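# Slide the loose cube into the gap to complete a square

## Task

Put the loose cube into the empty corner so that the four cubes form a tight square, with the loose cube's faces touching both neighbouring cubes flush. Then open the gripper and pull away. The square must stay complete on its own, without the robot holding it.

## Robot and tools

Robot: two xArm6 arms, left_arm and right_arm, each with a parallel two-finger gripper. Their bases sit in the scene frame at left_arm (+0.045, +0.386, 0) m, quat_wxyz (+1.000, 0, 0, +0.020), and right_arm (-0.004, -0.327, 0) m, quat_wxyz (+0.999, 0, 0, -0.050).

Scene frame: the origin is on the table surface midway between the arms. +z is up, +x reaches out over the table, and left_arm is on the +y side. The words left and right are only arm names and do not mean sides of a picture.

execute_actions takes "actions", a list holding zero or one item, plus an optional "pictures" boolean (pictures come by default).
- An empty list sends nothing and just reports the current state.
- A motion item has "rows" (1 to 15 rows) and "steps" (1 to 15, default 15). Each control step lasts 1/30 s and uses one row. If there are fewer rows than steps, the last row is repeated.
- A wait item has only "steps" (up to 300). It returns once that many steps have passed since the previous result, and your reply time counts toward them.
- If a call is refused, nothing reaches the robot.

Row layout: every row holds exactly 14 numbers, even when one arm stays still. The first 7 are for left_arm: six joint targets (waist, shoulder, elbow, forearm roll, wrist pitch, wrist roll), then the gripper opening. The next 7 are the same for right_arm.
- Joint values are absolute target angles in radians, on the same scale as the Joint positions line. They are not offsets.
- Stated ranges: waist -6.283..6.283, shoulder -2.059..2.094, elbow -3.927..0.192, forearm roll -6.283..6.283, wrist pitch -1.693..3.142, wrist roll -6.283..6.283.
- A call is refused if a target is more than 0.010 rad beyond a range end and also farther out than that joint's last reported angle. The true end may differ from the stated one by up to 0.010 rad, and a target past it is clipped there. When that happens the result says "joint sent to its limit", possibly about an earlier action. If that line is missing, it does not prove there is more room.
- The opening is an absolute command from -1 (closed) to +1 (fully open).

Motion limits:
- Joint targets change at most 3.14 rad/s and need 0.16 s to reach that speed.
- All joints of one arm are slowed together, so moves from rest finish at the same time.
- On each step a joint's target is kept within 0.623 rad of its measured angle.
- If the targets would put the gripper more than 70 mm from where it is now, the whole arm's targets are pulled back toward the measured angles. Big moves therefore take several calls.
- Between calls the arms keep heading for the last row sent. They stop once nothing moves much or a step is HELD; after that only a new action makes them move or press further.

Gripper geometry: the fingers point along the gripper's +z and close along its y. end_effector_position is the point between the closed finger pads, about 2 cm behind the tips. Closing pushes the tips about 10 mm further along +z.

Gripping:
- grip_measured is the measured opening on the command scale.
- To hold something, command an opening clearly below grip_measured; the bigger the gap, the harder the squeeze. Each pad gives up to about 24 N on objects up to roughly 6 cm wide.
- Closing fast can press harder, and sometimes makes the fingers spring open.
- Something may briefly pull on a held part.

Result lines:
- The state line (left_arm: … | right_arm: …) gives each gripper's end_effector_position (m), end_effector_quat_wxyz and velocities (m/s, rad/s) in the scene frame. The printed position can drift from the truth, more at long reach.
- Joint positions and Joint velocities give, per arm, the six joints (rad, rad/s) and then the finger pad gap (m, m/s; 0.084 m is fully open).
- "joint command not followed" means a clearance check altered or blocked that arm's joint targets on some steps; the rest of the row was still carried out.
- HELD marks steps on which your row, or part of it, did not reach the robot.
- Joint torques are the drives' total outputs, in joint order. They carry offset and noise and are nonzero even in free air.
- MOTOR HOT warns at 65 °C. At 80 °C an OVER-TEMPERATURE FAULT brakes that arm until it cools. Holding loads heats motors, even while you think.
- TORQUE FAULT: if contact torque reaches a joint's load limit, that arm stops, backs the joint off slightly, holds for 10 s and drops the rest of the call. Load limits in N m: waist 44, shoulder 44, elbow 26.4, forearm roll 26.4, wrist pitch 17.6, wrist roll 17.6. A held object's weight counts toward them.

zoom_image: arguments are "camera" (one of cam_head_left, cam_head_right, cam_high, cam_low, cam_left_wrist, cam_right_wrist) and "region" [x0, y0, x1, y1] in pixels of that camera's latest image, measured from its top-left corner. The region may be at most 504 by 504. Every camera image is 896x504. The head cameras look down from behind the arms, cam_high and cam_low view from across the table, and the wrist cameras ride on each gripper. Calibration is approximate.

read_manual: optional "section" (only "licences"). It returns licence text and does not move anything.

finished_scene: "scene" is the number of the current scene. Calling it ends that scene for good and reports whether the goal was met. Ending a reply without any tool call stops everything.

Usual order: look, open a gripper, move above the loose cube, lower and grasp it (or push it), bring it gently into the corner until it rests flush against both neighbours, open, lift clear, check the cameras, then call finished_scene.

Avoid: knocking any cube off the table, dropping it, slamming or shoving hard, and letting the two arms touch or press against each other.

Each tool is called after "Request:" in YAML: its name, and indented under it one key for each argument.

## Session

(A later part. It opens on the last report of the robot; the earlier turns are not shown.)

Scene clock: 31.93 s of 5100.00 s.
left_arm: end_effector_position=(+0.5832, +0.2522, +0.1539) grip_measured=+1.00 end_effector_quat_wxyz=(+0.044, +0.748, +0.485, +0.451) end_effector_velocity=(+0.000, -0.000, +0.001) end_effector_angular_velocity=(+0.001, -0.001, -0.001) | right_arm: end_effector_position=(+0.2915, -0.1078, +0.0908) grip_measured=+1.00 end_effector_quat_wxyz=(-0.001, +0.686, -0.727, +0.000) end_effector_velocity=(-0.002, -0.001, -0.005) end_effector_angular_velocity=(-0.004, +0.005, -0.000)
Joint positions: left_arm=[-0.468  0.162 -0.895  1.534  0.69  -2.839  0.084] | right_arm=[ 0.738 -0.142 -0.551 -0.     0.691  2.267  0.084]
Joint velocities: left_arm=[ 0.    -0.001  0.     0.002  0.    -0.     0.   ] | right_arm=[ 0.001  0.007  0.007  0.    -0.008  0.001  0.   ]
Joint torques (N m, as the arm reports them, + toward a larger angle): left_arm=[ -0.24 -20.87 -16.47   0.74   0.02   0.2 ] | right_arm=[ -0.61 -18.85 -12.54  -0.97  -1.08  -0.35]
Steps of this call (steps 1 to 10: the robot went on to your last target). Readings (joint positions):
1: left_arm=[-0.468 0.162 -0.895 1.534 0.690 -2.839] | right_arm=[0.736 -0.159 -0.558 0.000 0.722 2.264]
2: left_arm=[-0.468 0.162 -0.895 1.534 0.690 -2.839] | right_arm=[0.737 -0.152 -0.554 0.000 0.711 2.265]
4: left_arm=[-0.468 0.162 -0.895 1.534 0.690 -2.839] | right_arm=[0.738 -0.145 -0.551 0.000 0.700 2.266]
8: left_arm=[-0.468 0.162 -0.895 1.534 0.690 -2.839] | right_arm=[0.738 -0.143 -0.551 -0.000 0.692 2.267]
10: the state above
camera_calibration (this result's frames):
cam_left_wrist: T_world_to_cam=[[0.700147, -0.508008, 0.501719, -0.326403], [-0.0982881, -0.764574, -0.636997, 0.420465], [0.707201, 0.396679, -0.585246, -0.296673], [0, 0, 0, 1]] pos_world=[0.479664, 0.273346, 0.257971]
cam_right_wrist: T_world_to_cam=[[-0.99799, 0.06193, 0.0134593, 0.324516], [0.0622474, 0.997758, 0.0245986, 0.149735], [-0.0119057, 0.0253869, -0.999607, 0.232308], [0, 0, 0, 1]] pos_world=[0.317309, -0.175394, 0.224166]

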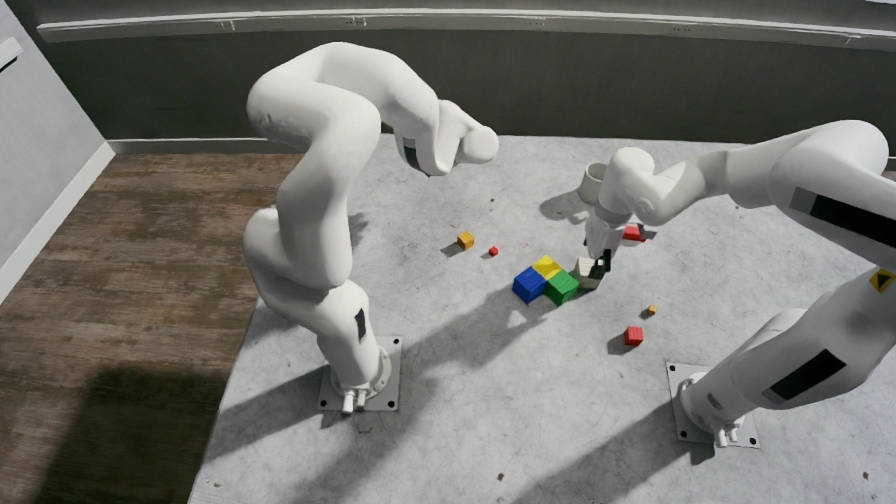

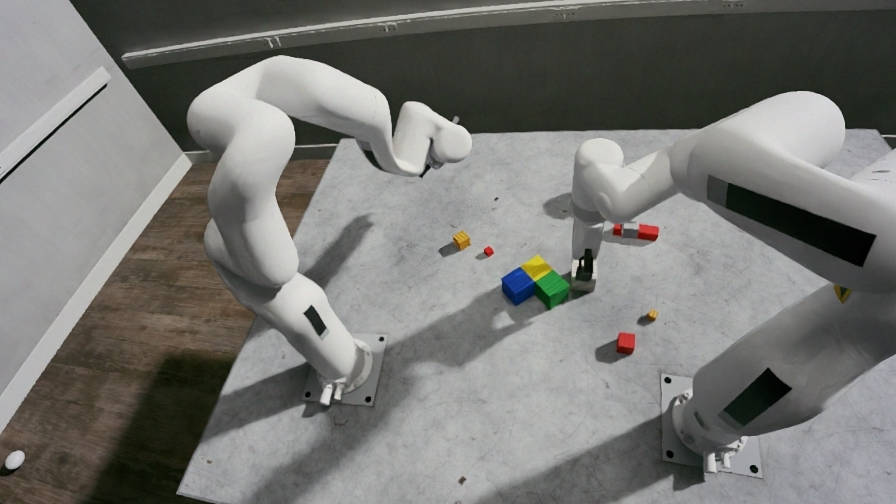

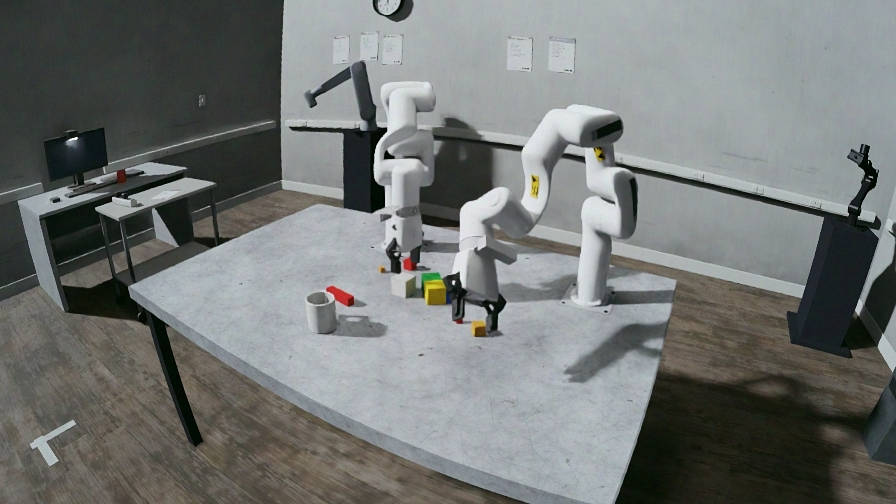

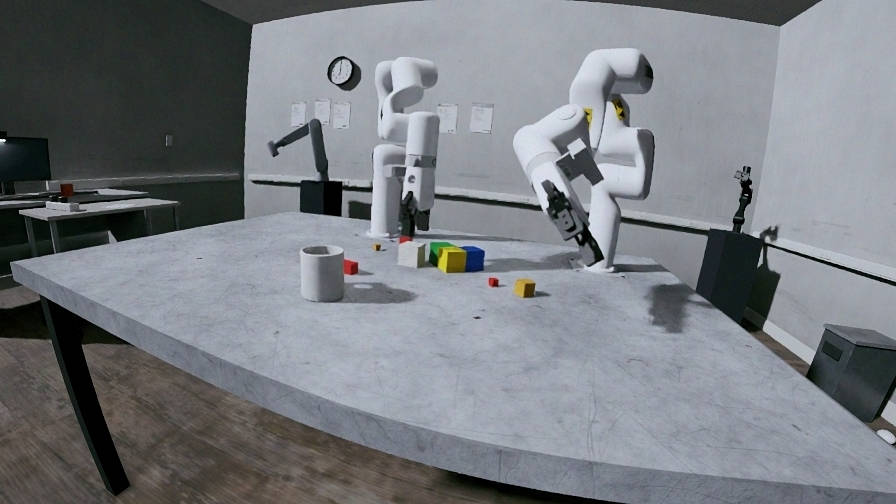

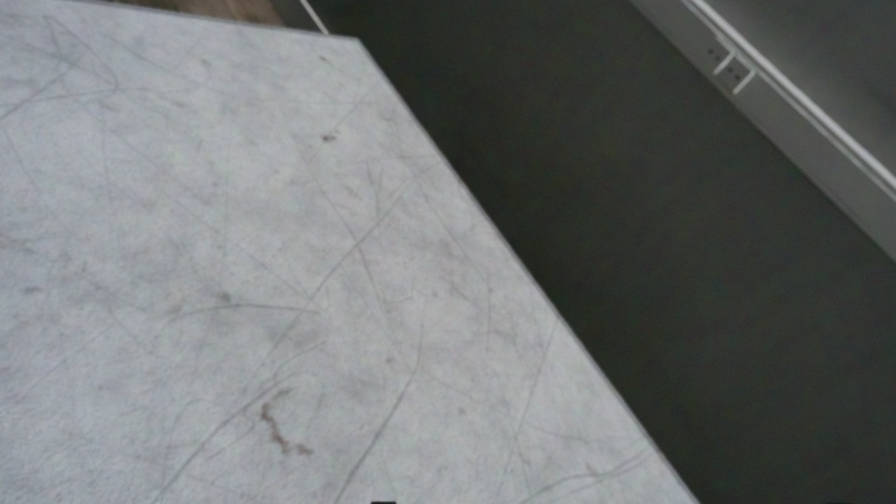

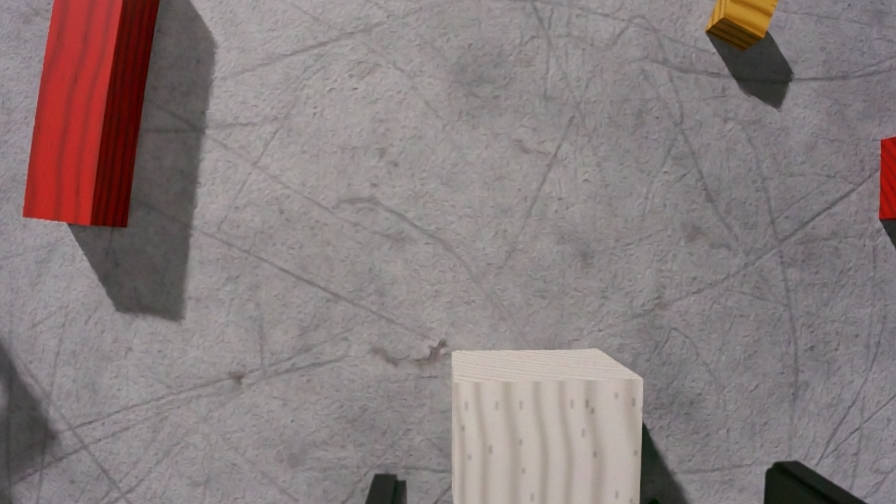

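Request:
execute_actions:
  actions:
    - {"rows":[[-0.468,0.162,-0.895,1.534,0.69,-2.839,1,0.7384,-0.1389,-0.5492,0,0.6881,2.2668,1],[-0.468,0.162,-0.895,1.534,0.69,-2.839,1,0.7376,-0.1331,-0.5480,0,0.6811,2.2660,1],[-0.468,0.162,-0.895,1.534,0.69,-2.839,1,0.7366,-0.1242,-0.5462,0,0.6705,2.2650,1],[-0.468,0.162,-0.895,1.534,0.69,-2.839,1,0.7352,-0.1128,-0.5439,0,0.6567,2.2636,1],[-0.468,0.162,-0.895,1.534,0.69,-2.839,1,0.7335,-0.0994,-0.5411,0,0.6405,2.2619,1],[-0.468,0.162,-0.895,1.534,0.69,-2.839,1,0.7317,-0.0845,-0.5381,0,0.6227,2.2601,1],[-0.468,0.162,-0.895,1.534,0.69,-2.839,1,0.7298,-0.0688,-0.5349,0,0.6038,2.2582,1],[-0.468,0.162,-0.895,1.534,0.69,-2.839,1,0.7278,-0.0529,-0.5317,0,0.5845,2.2562,1],[-0.468,0.162,-0.895,1.534,0.69,-2.839,1,0.7259,-0.0372,-0.5285,0,0.5656,2.2543,1],[-0.468,0.162,-0.895,1.534,0.69,-2.839,1,0.7241,-0.0223,-0.5255,0,0.5478,2.2525,1],[-0.468,0.162,-0.895,1.534,0.69,-2.839,1,0.7224,-0.0089,-0.5227,0,0.5316,2.2508,1],[-0.468,0.162,-0.895,1.534,0.69,-2.839,1,0.7210,0.0025,-0.5204,0,0.5178,2.2494,1],[-0.468,0.162,-0.895,1.534,0.69,-2.839,1,0.7200,0.0114,-0.5186,0,0.5072,2.2484,1],[-0.468,0.162,-0.895,1.534,0.69,-2.839,1,0.7192,0.0172,-0.5174,0,0.5002,2.2476,1],[-0.468,0.162,-0.895,1.534,0.69,-2.839,1,0.7190,0.0192,-0.5170,0,0.4978,2.2474,1]],"steps":15}
  pictures: false

Request:
execute_actions:
  actions:
    - {"rows":[[-0.468,0.162,-0.895,1.534,0.69,-2.839,1,0.7190,0.0192,-0.5170,0,0.4978,2.2474,0.9],[-0.468,0.162,-0.895,1.534,0.69,-2.839,1,0.7190,0.0192,-0.5170,0,0.4978,2.2474,0.8],[-0.468,0.162,-0.895,1.534,0.69,-2.839,1,0.7190,0.0192,-0.5170,0,0.4978,2.2474,0.7],[-0.468,0.162,-0.895,1.534,0.69,-2.839,1,0.7190,0.0192,-0.5170,0,0.4978,2.2474,0.6],[-0.468,0.162,-0.895,1.534,0.69,-2.839,1,0.7190,0.0192,-0.5170,0,0.4978,2.2474,0.52],[-0.468,0.162,-0.895,1.534,0.69,-2.839,1,0.7190,0.0192,-0.5170,0,0.4978,2.2474,0.45],[-0.468,0.162,-0.895,1.534,0.69,-2.839,1,0.7190,0.0192,-0.5170,0,0.4978,2.2474,0.39],[-0.468,0.162,-0.895,1.534,0.69,-2.839,1,0.7190,0.0192,-0.5170,0,0.4978,2.2474,0.33],[-0.468,0.162,-0.895,1.534,0.69,-2.839,1,0.7190,0.0192,-0.5170,0,0.4978,2.2474,0.28],[-0.468,0.162,-0.895,1.534,0.69,-2.839,1,0.7190,0.0192,-0.5170,0,0.4978,2.2474,0.23],[-0.468,0.162,-0.895,1.534,0.69,-2.839,1,0.7190,0.0192,-0.5170,0,0.4978,2.2474,0.18],[-0.468,0.162,-0.895,1.534,0.69,-2.839,1,0.7190,0.0192,-0.5170,0,0.4978,2.2474,0.13],[-0.468,0.162,-0.895,1.534,0.69,-2.839,1,0.7190,0.0192,-0.5170,0,0.4978,2.2474,0.08],[-0.468,0.162,-0.895,1.534,0.69,-2.839,1,0.7190,0.0192,-0.5170,0,0.4978,2.2474,0.0],[-0.468,0.162,-0.895,1.534,0.69,-2.839,1,0.7190,0.0192,-0.5170,0,0.4978,2.2474,-0.1]],"steps":15}
  pictures: false

Request:
execute_actions:
  actions:
    - {"rows":[[-0.468,0.162,-0.895,1.534,0.69,-2.839,1,0.7190,0.0192,-0.5170,0,0.4978,2.2474,-0.2],[-0.468,0.162,-0.895,1.534,0.69,-2.839,1,0.7190,0.0192,-0.5170,0,0.4978,2.2474,-0.3],[-0.468,0.162,-0.895,1.534,0.69,-2.839,1,0.7190,0.0192,-0.5170,0,0.4978,2.2474,-0.4],[-0.468,0.162,-0.895,1.534,0.69,-2.839,1,0.7190,0.0192,-0.5170,0,0.4978,2.2474,-0.5]],"steps":8}

Scene clock: 39.73 s of 5100.00 s.
left_arm: end_effector_position=(+0.5832, +0.2522, +0.1539) grip_measured=+1.00 end_effector_quat_wxyz=(+0.044, +0.748, +0.485, +0.451) end_effector_velocity=(+0.000, +0.000, -0.000) end_effector_angular_velocity=(+0.001, +0.000, +0.001) | right_arm: end_effector_position=(+0.2943, -0.1132, +0.0431) grip_measured=+1.00 end_effector_quat_wxyz=(+0.001, +0.686, -0.727, -0.000) end_effector_velocity=(-0.002, -0.018, -0.109) end_effector_angular_velocity=(-0.009, +0.012, +0.001)
Joint positions: left_arm=[-0.468  0.162 -0.895  1.534  0.69  -2.839  0.084] | right_arm=[ 0.722 -0.006 -0.521  0.     0.53   2.251  0.084]
Joint velocities: left_arm=[ 0.001  0.001 -0.     0.001  0.001 -0.    -0.   ] | right_arm=[-0.038  0.316  0.067 -0.    -0.369 -0.038 -0.   ]
Joint torques (N m, as the arm reports them, + toward a larger angle): left_arm=[ -0.47 -20.77 -16.51   0.89  -0.07   0.15] | right_arm=[  0.57 -24.03 -12.2   -0.69  -1.19  -0.16]
Steps of this call (steps 1 to 30: the robot went on to your last target; steps 31 to 90: nothing new was sent; then 4.30 s passed at rest; steps 91 to 105: all 15 steps of this action). Readings (joint positions):
91: left_arm=[-0.468 0.162 -0.895 1.534 0.690 -2.839] | right_arm=[0.739 -0.141 -0.550 -0.000 0.690 2.267]
92: left_arm=[-0.468 0.162 -0.895 1.534 0.690 -2.839] | right_arm=[0.739 -0.141 -0.550 -0.000 0.690 2.267]
94: left_arm=[-0.468 0.162 -0.895 1.534 0.690 -2.839] | right_arm=[0.738 -0.136 -0.549 -0.000 0.684 2.266]
98: left_arm=[-0.468 0.162 -0.895 1.534 0.690 -2.839] | right_arm=[0.734 -0.102 -0.542 -0.000 0.642 2.262]
105: the state above

Scene clock: 40.23 s of 5100.00 s.
left_arm: end_effector_position=(+0.5832, +0.2522, +0.1539) grip_measured=+1.00 end_effector_quat_wxyz=(+0.044, +0.748, +0.485, +0.451) end_effector_velocity=(+0.000, +0.000, +0.001) end_effector_angular_velocity=(+0.000, -0.002, -0.000) | right_arm: end_effector_position=(+0.2953, -0.1138, +0.0354) grip_measured=+0.17 end_effector_quat_wxyz=(-0.001, +0.686, -0.727, +0.000) end_effector_velocity=(-0.000, -0.000, -0.000) end_effector_angular_velocity=(+0.000, -0.000, -0.001)
Joint positions: left_arm=[-0.468  0.162 -0.895  1.534  0.69  -2.839  0.084] | right_arm=[ 0.719  0.019 -0.517 -0.     0.498  2.247  0.051]
Joint velocities: left_arm=[ 0.    -0.002  0.     0.001  0.     0.    -0.   ] | right_arm=[-0.     0.     0.    -0.    -0.001  0.     0.   ]
Joint torques (N m, as the arm reports them, + toward a larger angle): left_arm=[ -0.34 -20.92 -16.42   0.87  -0.1    0.27] | right_arm=[ -0.37 -18.81 -10.12  -0.82  -1.3   -0.44]
Steps of this call (steps 1 to 15: all 15 steps of this action). Readings (joint positions):
1: left_arm=[-0.468 0.162 -0.895 1.534 0.690 -2.839] | right_arm=[0.721 0.003 -0.519 0.000 0.519 2.250]
2: left_arm=[-0.468 0.162 -0.895 1.534 0.690 -2.839] | right_arm=[0.720 0.010 -0.518 0.000 0.512 2.249]
4: left_arm=[-0.468 0.162 -0.895 1.534 0.690 -2.839] | right_arm=[0.719 0.015 -0.517 0.000 0.504 2.248]
8: left_arm=[-0.468 0.162 -0.895 1.534 0.690 -2.839] | right_arm=[0.719 0.018 -0.518 -0.000 0.499 2.248]
15: the state above

Scene clock: 40.50 s of 5100.00 s.
left_arm: end_effector_position=(+0.5832, +0.2522, +0.1539) grip_measured=+1.00 end_effector_quat_wxyz=(+0.044, +0.748, +0.485, +0.451) end_effector_velocity=(+0.000, +0.001, +0.000) end_effector_angular_velocity=(-0.000, -0.000, +0.002) | right_arm: end_effector_position=(+0.2953, -0.1139, +0.0353) grip_measured=+0.17 end_effector_quat_wxyz=(-0.000, +0.686, -0.727, +0.000) end_effector_velocity=(-0.000, -0.000, -0.000) end_effector_angular_velocity=(-0.001, +0.001, -0.000)
Joint positions: left_arm=[-0.468  0.162 -0.895  1.534  0.69  -2.839  0.084] | right_arm=[ 0.719  0.019 -0.517  0.     0.498  2.247  0.051]
Joint velocities: left_arm=[ 0.001 -0.    -0.    -0.001  0.001  0.     0.   ] | right_arm=[-0.     0.001  0.     0.    -0.     0.     0.   ]
Joint torques (N m, as the arm reports them, + toward a larger angle): left_arm=[ -0.24 -21.1  -16.49   0.81  -0.02   0.11] | right_arm=[  0.11 -18.78 -10.    -0.74  -1.37   0.16]
Steps of this call (steps 1 to 8: all 8 steps of this action). Readings (joint positions):
1: left_arm=[-0.468 0.162 -0.895 1.534 0.690 -2.839] | right_arm=[0.719 0.019 -0.517 -0.000 0.498 2.247]
2: left_arm=[-0.468 0.162 -0.895 1.534 0.690 -2.839] | right_arm=[0.719 0.019 -0.517 -0.000 0.498 2.247]
4: left_arm=[-0.468 0.162 -0.895 1.534 0.690 -2.839] | right_arm=[0.719 0.019 -0.517 0.000 0.498 2.247]
8: the state above
camera_calibration (this result's frames):
cam_left_wrist: T_world_to_cam=[[0.700147, -0.508008, 0.501719, -0.326403], [-0.0982882, -0.764574, -0.636997, 0.420465], [0.707201, 0.396679, -0.585246, -0.296673], [0, 0, 0, 1]] pos_world=[0.479664, 0.273346, 0.257971]
cam_right_wrist: T_world_to_cam=[[-0.997991, 0.0618356, 0.0138046, 0.329424], [0.062158, 0.997771, 0.0242944, 0.156915], [-0.0122715, 0.0251037, -0.99961, 0.177195], [0, 0, 0, 1]] pos_world=[0.321183, -0.181384, 0.168766]

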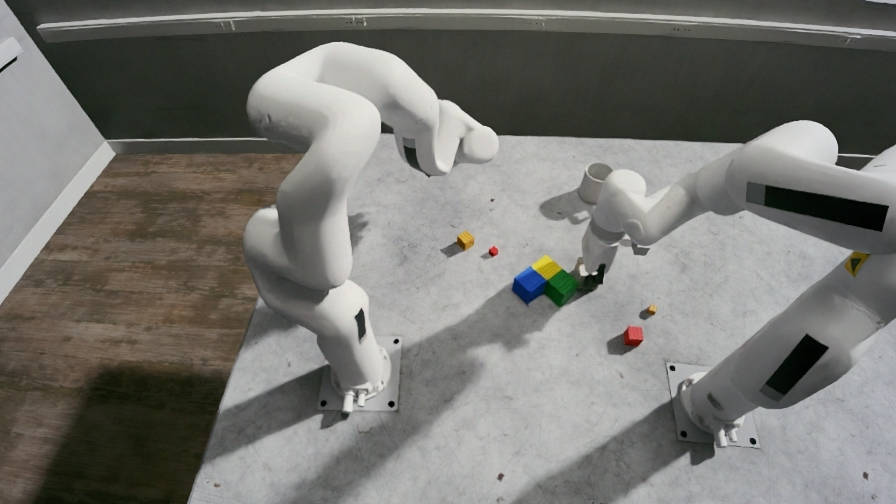

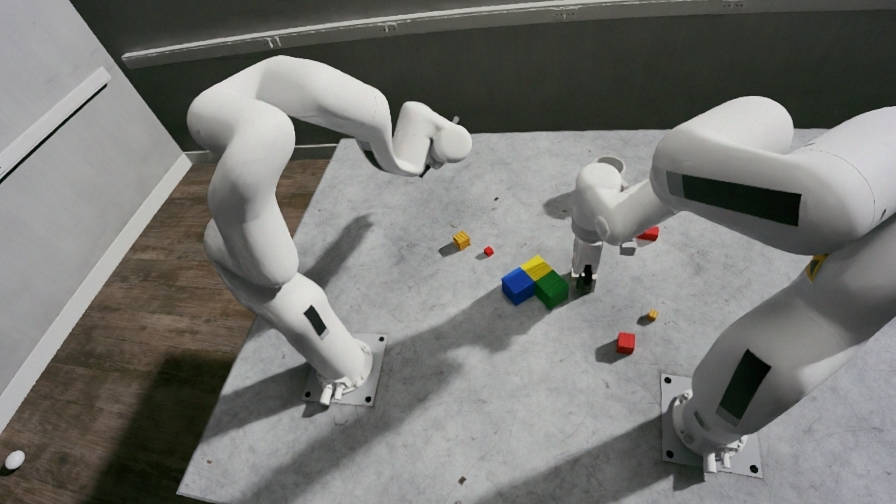

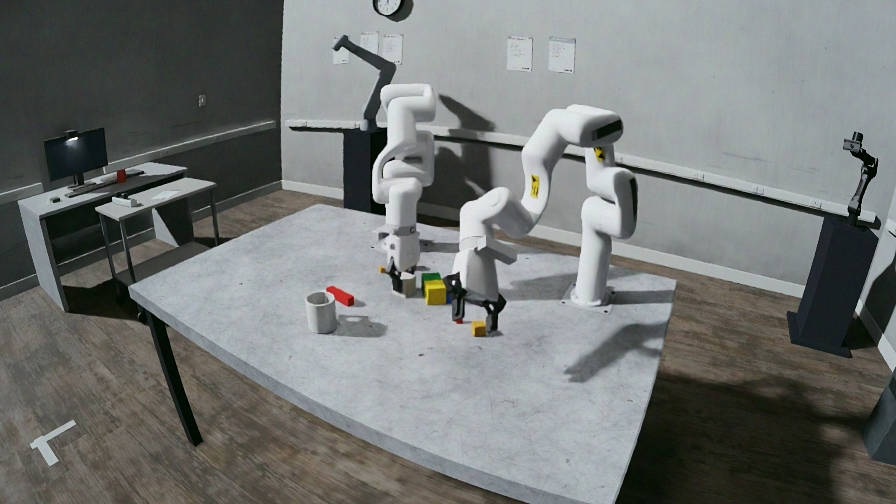

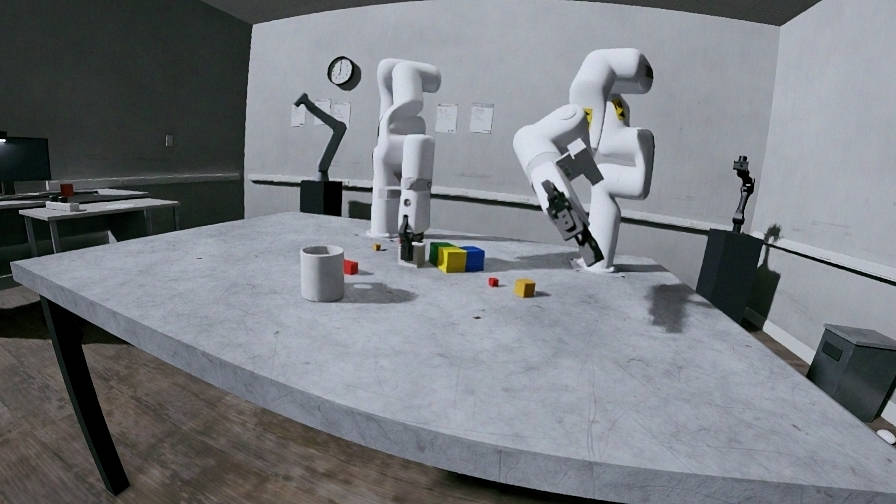

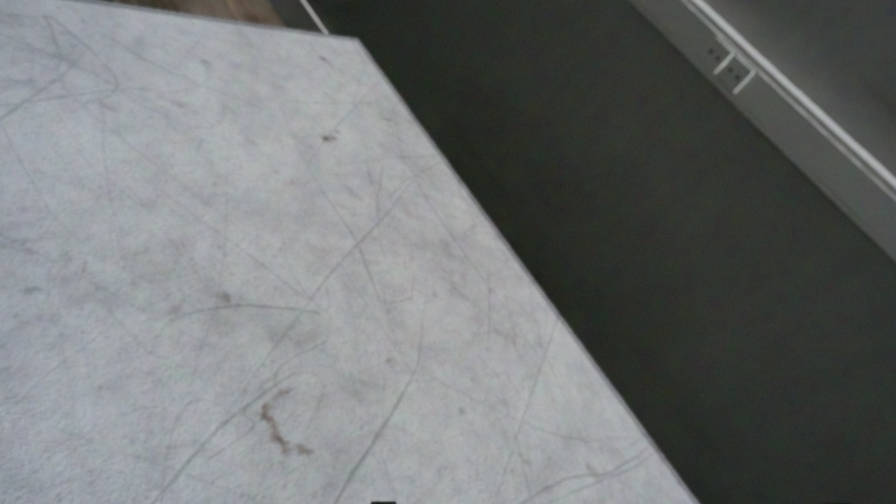

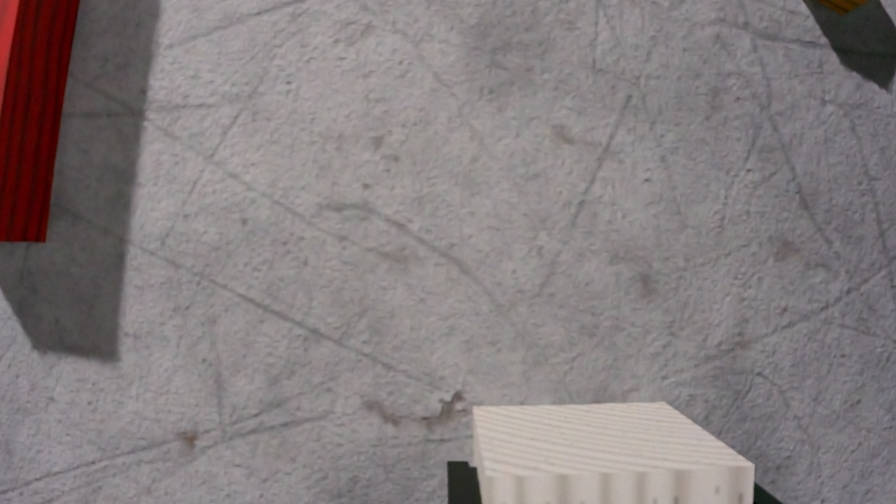

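Request:
execute_actions:
  actions:
    - {"rows":[[-0.468,0.162,-0.895,1.534,0.69,-2.839,1,0.7190,0.0167,-0.5176,0,0.5009,2.2474,-0.5],[-0.468,0.162,-0.895,1.534,0.69,-2.839,1,0.7190,0.0096,-0.5193,0,0.5097,2.2474,-0.5],[-0.468,0.162,-0.895,1.534,0.69,-2.839,1,0.7190,-0.0014,-0.5218,0,0.5232,2.2474,-0.5],[-0.468,0.162,-0.895,1.534,0.69,-2.839,1,0.7190,-0.0156,-0.5251,0,0.5407,2.2474,-0.5],[-0.468,0.162,-0.895,1.534,0.69,-2.839,1,0.7190,-0.0322,-0.5290,0,0.5612,2.2474,-0.5],[-0.468,0.162,-0.895,1.534,0.69,-2.839,1,0.7190,-0.0506,-0.5333,0,0.5839,2.2474,-0.5],[-0.468,0.162,-0.895,1.534,0.69,-2.839,1,0.7190,-0.0701,-0.5378,0,0.6079,2.2474,-0.5],[-0.468,0.162,-0.895,1.534,0.69,-2.839,1,0.7190,-0.0898,-0.5425,0,0.6323,2.2474,-0.5],[-0.468,0.162,-0.895,1.534,0.69,-2.839,1,0.7190,-0.1093,-0.5470,0,0.6563,2.2474,-0.5],[-0.468,0.162,-0.895,1.534,0.69,-2.839,1,0.7190,-0.1277,-0.5513,0,0.6790,2.2474,-0.5],[-0.468,0.162,-0.895,1.534,0.69,-2.839,1,0.7190,-0.1443,-0.5552,0,0.6995,2.2474,-0.5],[-0.468,0.162,-0.895,1.534,0.69,-2.839,1,0.7209,-0.1582,-0.5589,0,0.7171,2.2530,-0.5],[-0.468,0.162,-0.895,1.534,0.69,-2.839,1,0.7265,-0.1682,-0.5624,0,0.7306,2.2692,-0.5],[-0.468,0.162,-0.895,1.534,0.69,-2.839,1,0.7353,-0.1737,-0.5658,0,0.7395,2.2949,-0.5],[-0.468,0.162,-0.895,1.534,0.69,-2.839,1,0.7472,-0.1740,-0.5686,0,0.7426,2.3295,-0.5]],"steps":15}
  pictures: false

Request:
execute_actions:
  actions:
    - {"rows":[[-0.468,0.162,-0.895,1.534,0.69,-2.839,1,0.7618,-0.1714,-0.5713,0,0.7427,2.3719,-0.5],[-0.468,0.162,-0.895,1.534,0.69,-2.839,1,0.7788,-0.1683,-0.5745,0,0.7428,2.4212,-0.5],[-0.468,0.162,-0.895,1.534,0.69,-2.839,1,0.7977,-0.1649,-0.5781,0,0.7430,2.4764,-0.5],[-0.468,0.162,-0.895,1.534,0.69,-2.839,1,0.8185,-0.1612,-0.5820,0,0.7432,2.5367,-0.5],[-0.468,0.162,-0.895,1.534,0.69,-2.839,1,0.8406,-0.1572,-0.5862,0,0.7434,2.6011,-0.5],[-0.468,0.162,-0.895,1.534,0.69,-2.839,1,0.8639,-0.1530,-0.5905,0,0.7435,2.6687,-0.5],[-0.468,0.162,-0.895,1.534,0.69,-2.839,1,0.8879,-0.1487,-0.5951,0,0.7438,2.7386,-0.5],[-0.468,0.162,-0.895,1.534,0.69,-2.839,1,0.9125,-0.1443,-0.5997,0,0.7440,2.8100,-0.5],[-0.468,0.162,-0.895,1.534,0.69,-2.839,1,0.9371,-0.1398,-0.6043,0,0.7441,2.8818,-0.5],[-0.468,0.162,-0.895,1.534,0.69,-2.839,1,0.9617,-0.1354,-0.6089,0,0.7443,2.9532,-0.5],[-0.468,0.162,-0.895,1.534,0.69,-2.839,1,0.9857,-0.1311,-0.6135,0,0.7446,3.0231,-0.5],[-0.468,0.162,-0.895,1.534,0.69,-2.839,1,1.0090,-0.1269,-0.6178,0,0.7447,3.0907,-0.5],[-0.468,0.162,-0.895,1.534,0.69,-2.839,1,1.0311,-0.1229,-0.6220,0,0.7449,3.1551,-0.5],[-0.468,0.162,-0.895,1.534,0.69,-2.839,1,1.0519,-0.1192,-0.6259,0,0.7451,3.2154,-0.5],[-0.468,0.162,-0.895,1.534,0.69,-2.839,1,1.0708,-0.1158,-0.6295,0,0.7453,3.2706,-0.5]],"steps":15}
  pictures: false

Request:
execute_actions:
  actions:
    - {"rows":[[-0.468,0.162,-0.895,1.534,0.69,-2.839,1,1.0878,-0.1127,-0.6327,0,0.7454,3.3199,-0.5],[-0.468,0.162,-0.895,1.534,0.69,-2.839,1,1.1024,-0.1101,-0.6354,0,0.7455,3.3623,-0.5],[-0.468,0.162,-0.895,1.534,0.69,-2.839,1,1.1143,-0.1079,-0.6376,0,0.7455,3.3969,-0.5],[-0.468,0.162,-0.895,1.534,0.69,-2.839,1,1.1231,-0.1063,-0.6393,0,0.7456,3.4226,-0.5],[-0.468,0.162,-0.895,1.534,0.69,-2.839,1,1.1287,-0.1053,-0.6403,0,0.7456,3.4388,-0.5],[-0.468,0.162,-0.895,1.534,0.69,-2.839,1,1.1306,-0.1050,-0.6407,0,0.7456,3.4444,-0.5]],"steps":15}

Scene clock: 55.43 s of 5100.00 s.
left_arm: end_effector_position=(+0.5832, +0.2522, +0.1539) grip_measured=+1.00 end_effector_quat_wxyz=(+0.044, +0.748, +0.485, +0.451) end_effector_velocity=(-0.000, -0.000, +0.000) end_effector_angular_velocity=(-0.001, -0.001, +0.000) | right_arm: end_effector_position=(+0.2960, -0.1117, +0.0936) grip_measured=+0.17 end_effector_quat_wxyz=(-0.001, +0.683, -0.730, +0.000) end_effector_velocity=(-0.021, +0.037, +0.145) end_effector_angular_velocity=(+0.019, -0.025, -0.230)
Joint positions: left_arm=[-0.468  0.162 -0.895  1.534  0.69  -2.839  0.084] | right_arm=[ 0.723 -0.145 -0.557 -0.     0.7    2.26   0.051]
Joint velocities: left_arm=[-0.001 -0.002  0.001 -0.001 -0.    -0.     0.   ] | right_arm=[ 0.114 -0.372 -0.121 -0.     0.461  0.344 -0.   ]
Joint torques (N m, as the arm reports them, + toward a larger angle): left_arm=[ -0.26 -21.23 -16.37   0.79  -0.08   0.17] | right_arm=[  1.58 -14.48 -11.57  -0.74  -1.06   0.36]
Steps of this call (steps 1 to 15: the robot went on to your last target; steps 16 to 90: nothing new was sent; then 11.43 s passed at rest; steps 91 to 105: all 15 steps of this action). Readings (joint positions):
91: left_arm=[-0.468 0.162 -0.895 1.534 0.690 -2.839] | right_arm=[0.719 0.019 -0.517 0.000 0.498 2.247]
92: left_arm=[-0.468 0.162 -0.895 1.534 0.690 -2.839] | right_arm=[0.719 0.019 -0.517 -0.000 0.498 2.247]
94: left_arm=[-0.468 0.162 -0.895 1.534 0.690 -2.839] | right_arm=[0.719 0.015 -0.517 -0.000 0.506 2.247]
98: left_arm=[-0.468 0.162 -0.895 1.534 0.690 -2.839] | right_arm=[0.719 -0.025 -0.524 -0.000 0.558 2.247]
105: the state above

Scene clock: 55.93 s of 5100.00 s.
left_arm: end_effector_position=(+0.5832, +0.2522, +0.1539) grip_measured=+1.00 end_effector_quat_wxyz=(+0.044, +0.748, +0.485, +0.451) end_effector_velocity=(+0.000, +0.000, -0.001) end_effector_angular_velocity=(+0.002, +0.000, -0.001) | right_arm: end_effector_position=(+0.2415, -0.0364, +0.1050) grip_measured=+0.17 end_effector_quat_wxyz=(-0.000, -0.495, +0.869, -0.000) end_effector_velocity=(-0.175, +0.197, +0.001) end_effector_angular_velocity=(+0.001, -0.002, -1.296)
Joint positions: left_arm=[-0.468  0.162 -0.895  1.534  0.69  -2.839  0.084] | right_arm=[ 0.97  -0.134 -0.61   0.     0.744  2.975  0.051]
Joint velocities: left_arm=[ 0.001  0.002 -0.001  0.002  0.    -0.    -0.   ] | right_arm=[ 0.687  0.121 -0.13  -0.     0.007  1.983 -0.   ]
Joint torques (N m, as the arm reports them, + toward a larger angle): left_arm=[ -0.32 -20.9  -16.68   0.86  -0.01   0.15] | right_arm=[ -1.21 -19.99 -12.79  -0.82  -1.58   0.14]
Steps of this call (steps 1 to 15: all 15 steps of this action). Readings (joint positions):
1: left_arm=[-0.468 0.162 -0.895 1.534 0.690 -2.839] | right_arm=[0.728 -0.156 -0.561 -0.000 0.714 2.275]
2: left_arm=[-0.468 0.162 -0.895 1.534 0.690 -2.839] | right_arm=[0.734 -0.163 -0.564 -0.000 0.723 2.295]
4: left_arm=[-0.468 0.162 -0.895 1.534 0.690 -2.839] | right_arm=[0.755 -0.167 -0.569 -0.000 0.734 2.353]
8: left_arm=[-0.468 0.162 -0.895 1.534 0.690 -2.839] | right_arm=[0.817 -0.160 -0.581 0.000 0.742 2.534]
15: the state above

Scene clock: 56.43 s of 5100.00 s.
left_arm: end_effector_position=(+0.5832, +0.2522, +0.1539) grip_measured=+1.00 end_effector_quat_wxyz=(+0.044, +0.748, +0.485, +0.451) end_effector_velocity=(-0.000, -0.000, -0.000) end_effector_angular_velocity=(+0.001, +0.000, -0.000) | right_arm: end_effector_position=(+0.1969, +0.0058, +0.1043) grip_measured=+0.17 end_effector_quat_wxyz=(-0.000, -0.356, +0.934, -0.000) end_effector_velocity=(-0.003, +0.003, +0.001) end_effector_angular_velocity=(+0.000, +0.000, -0.024)
Joint positions: left_arm=[-0.468  0.162 -0.895  1.534  0.69  -2.839  0.084] | right_arm=[ 1.128 -0.104 -0.64  -0.     0.744  3.441  0.051]
Joint velocities: left_arm=[-0.    -0.     0.001  0.     0.     0.     0.   ] | right_arm=[ 0.011 -0.    -0.004  0.     0.004  0.035 -0.   ]
Joint torques (N m, as the arm reports them, + toward a larger angle): left_arm=[ -0.55 -20.87 -16.5    0.75  -0.05   0.13] | right_arm=[  0.05 -24.13 -13.25  -0.1   -0.24   0.  ]
Steps of this call (steps 1 to 15: all 15 steps of this action). Readings (joint positions):
1: left_arm=[-0.468 0.162 -0.895 1.534 0.690 -2.839] | right_arm=[0.992 -0.130 -0.615 0.000 0.744 3.041]
2: left_arm=[-0.468 0.162 -0.895 1.534 0.690 -2.839] | right_arm=[1.015 -0.126 -0.619 0.000 0.745 3.105]
4: left_arm=[-0.468 0.162 -0.895 1.534 0.690 -2.839] | right_arm=[1.056 -0.118 -0.627 0.000 0.745 3.225]
8: left_arm=[-0.468 0.162 -0.895 1.534 0.690 -2.839] | right_arm=[1.114 -0.108 -0.637 0.000 0.745 3.392]
15: the state above
camera_calibration (this result's frames):
cam_left_wrist: T_world_to_cam=[[0.700147, -0.508008, 0.501719, -0.326403], [-0.0982879, -0.764575, -0.636997, 0.420465], [0.707201, 0.396679, -0.585246, -0.296673], [0, 0, 0, 1]] pos_world=[0.479664, 0.273346, 0.257971]
cam_right_wrist: T_world_to_cam=[[-0.662804, 0.74866, 0.0141147, 0.152888], [0.748753, 0.662457, 0.0227998, -0.0911541], [0.00771893, 0.0256802, -0.99964, 0.237953], [0, 0, 0, 1]] pos_world=[0.16775, -0.0601861, 0.237787]

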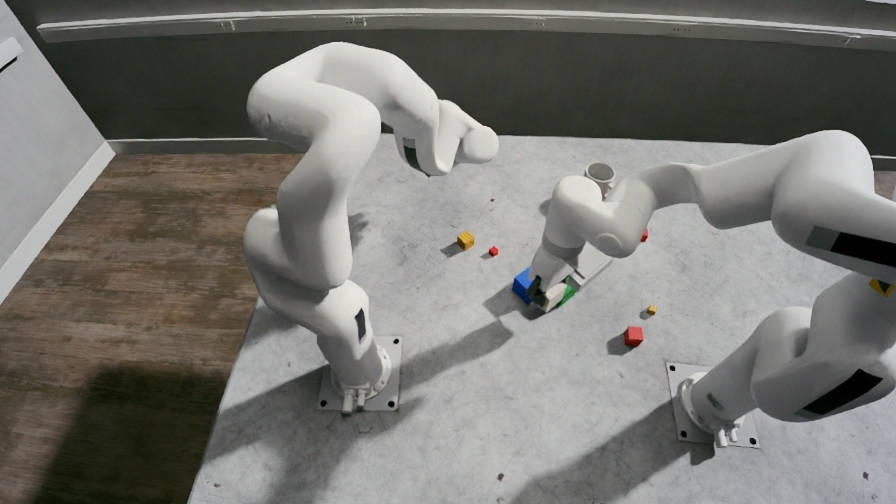

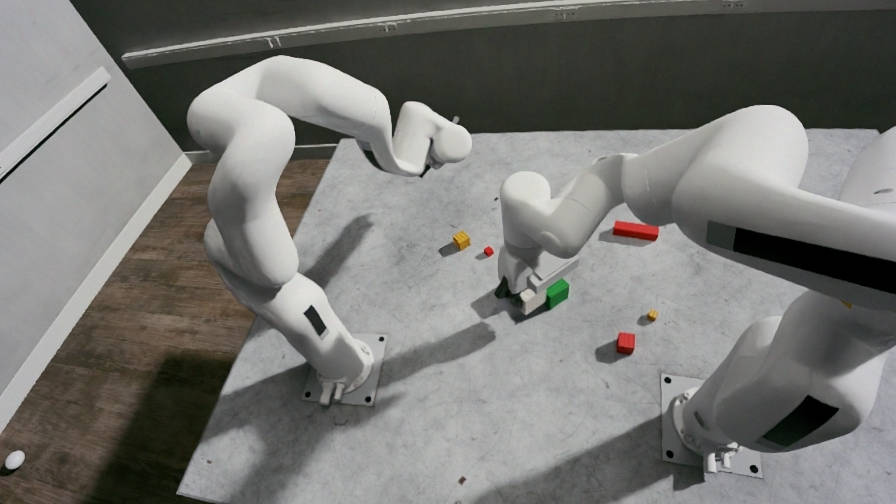

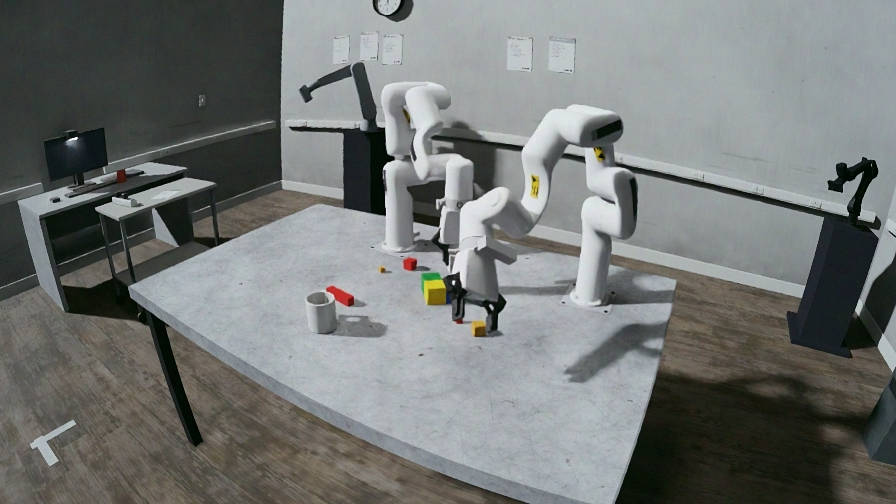

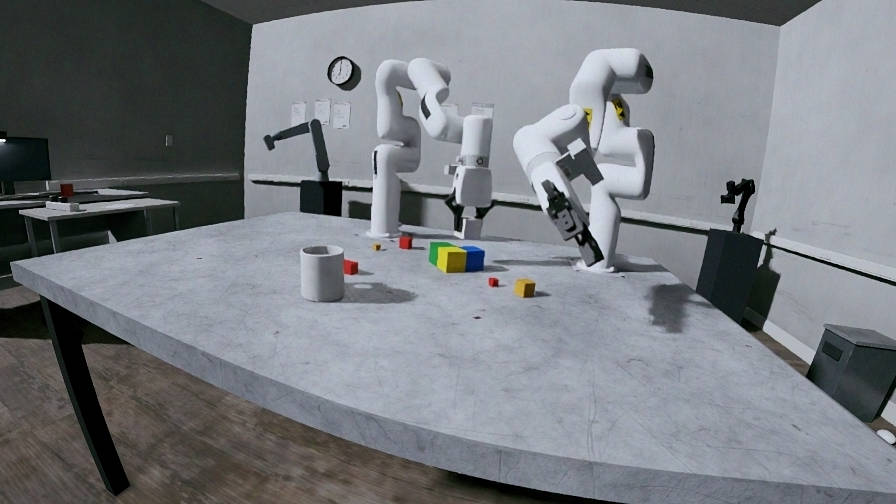

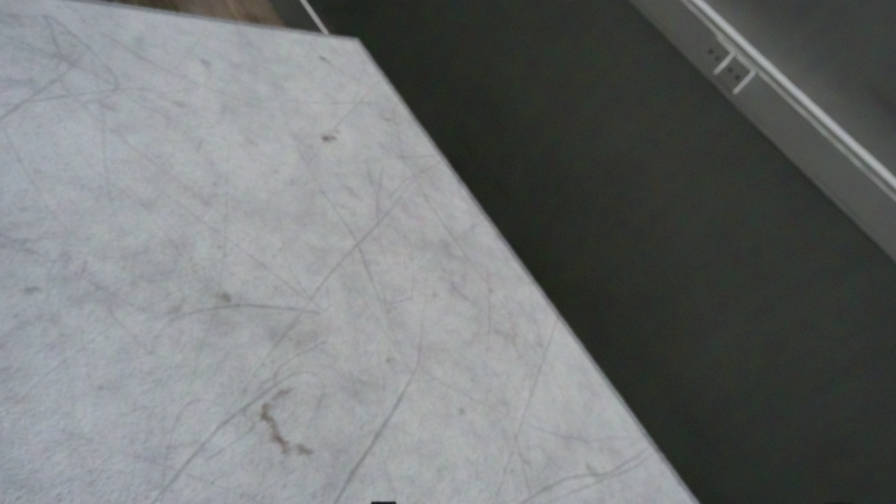

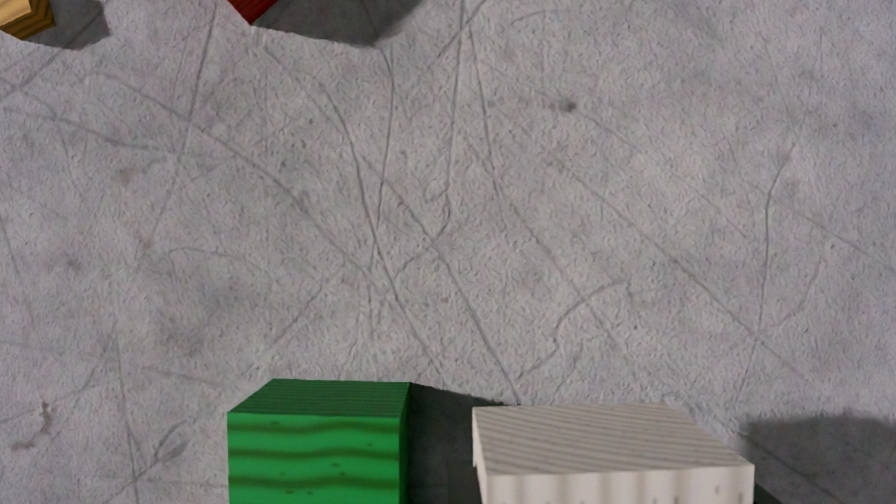

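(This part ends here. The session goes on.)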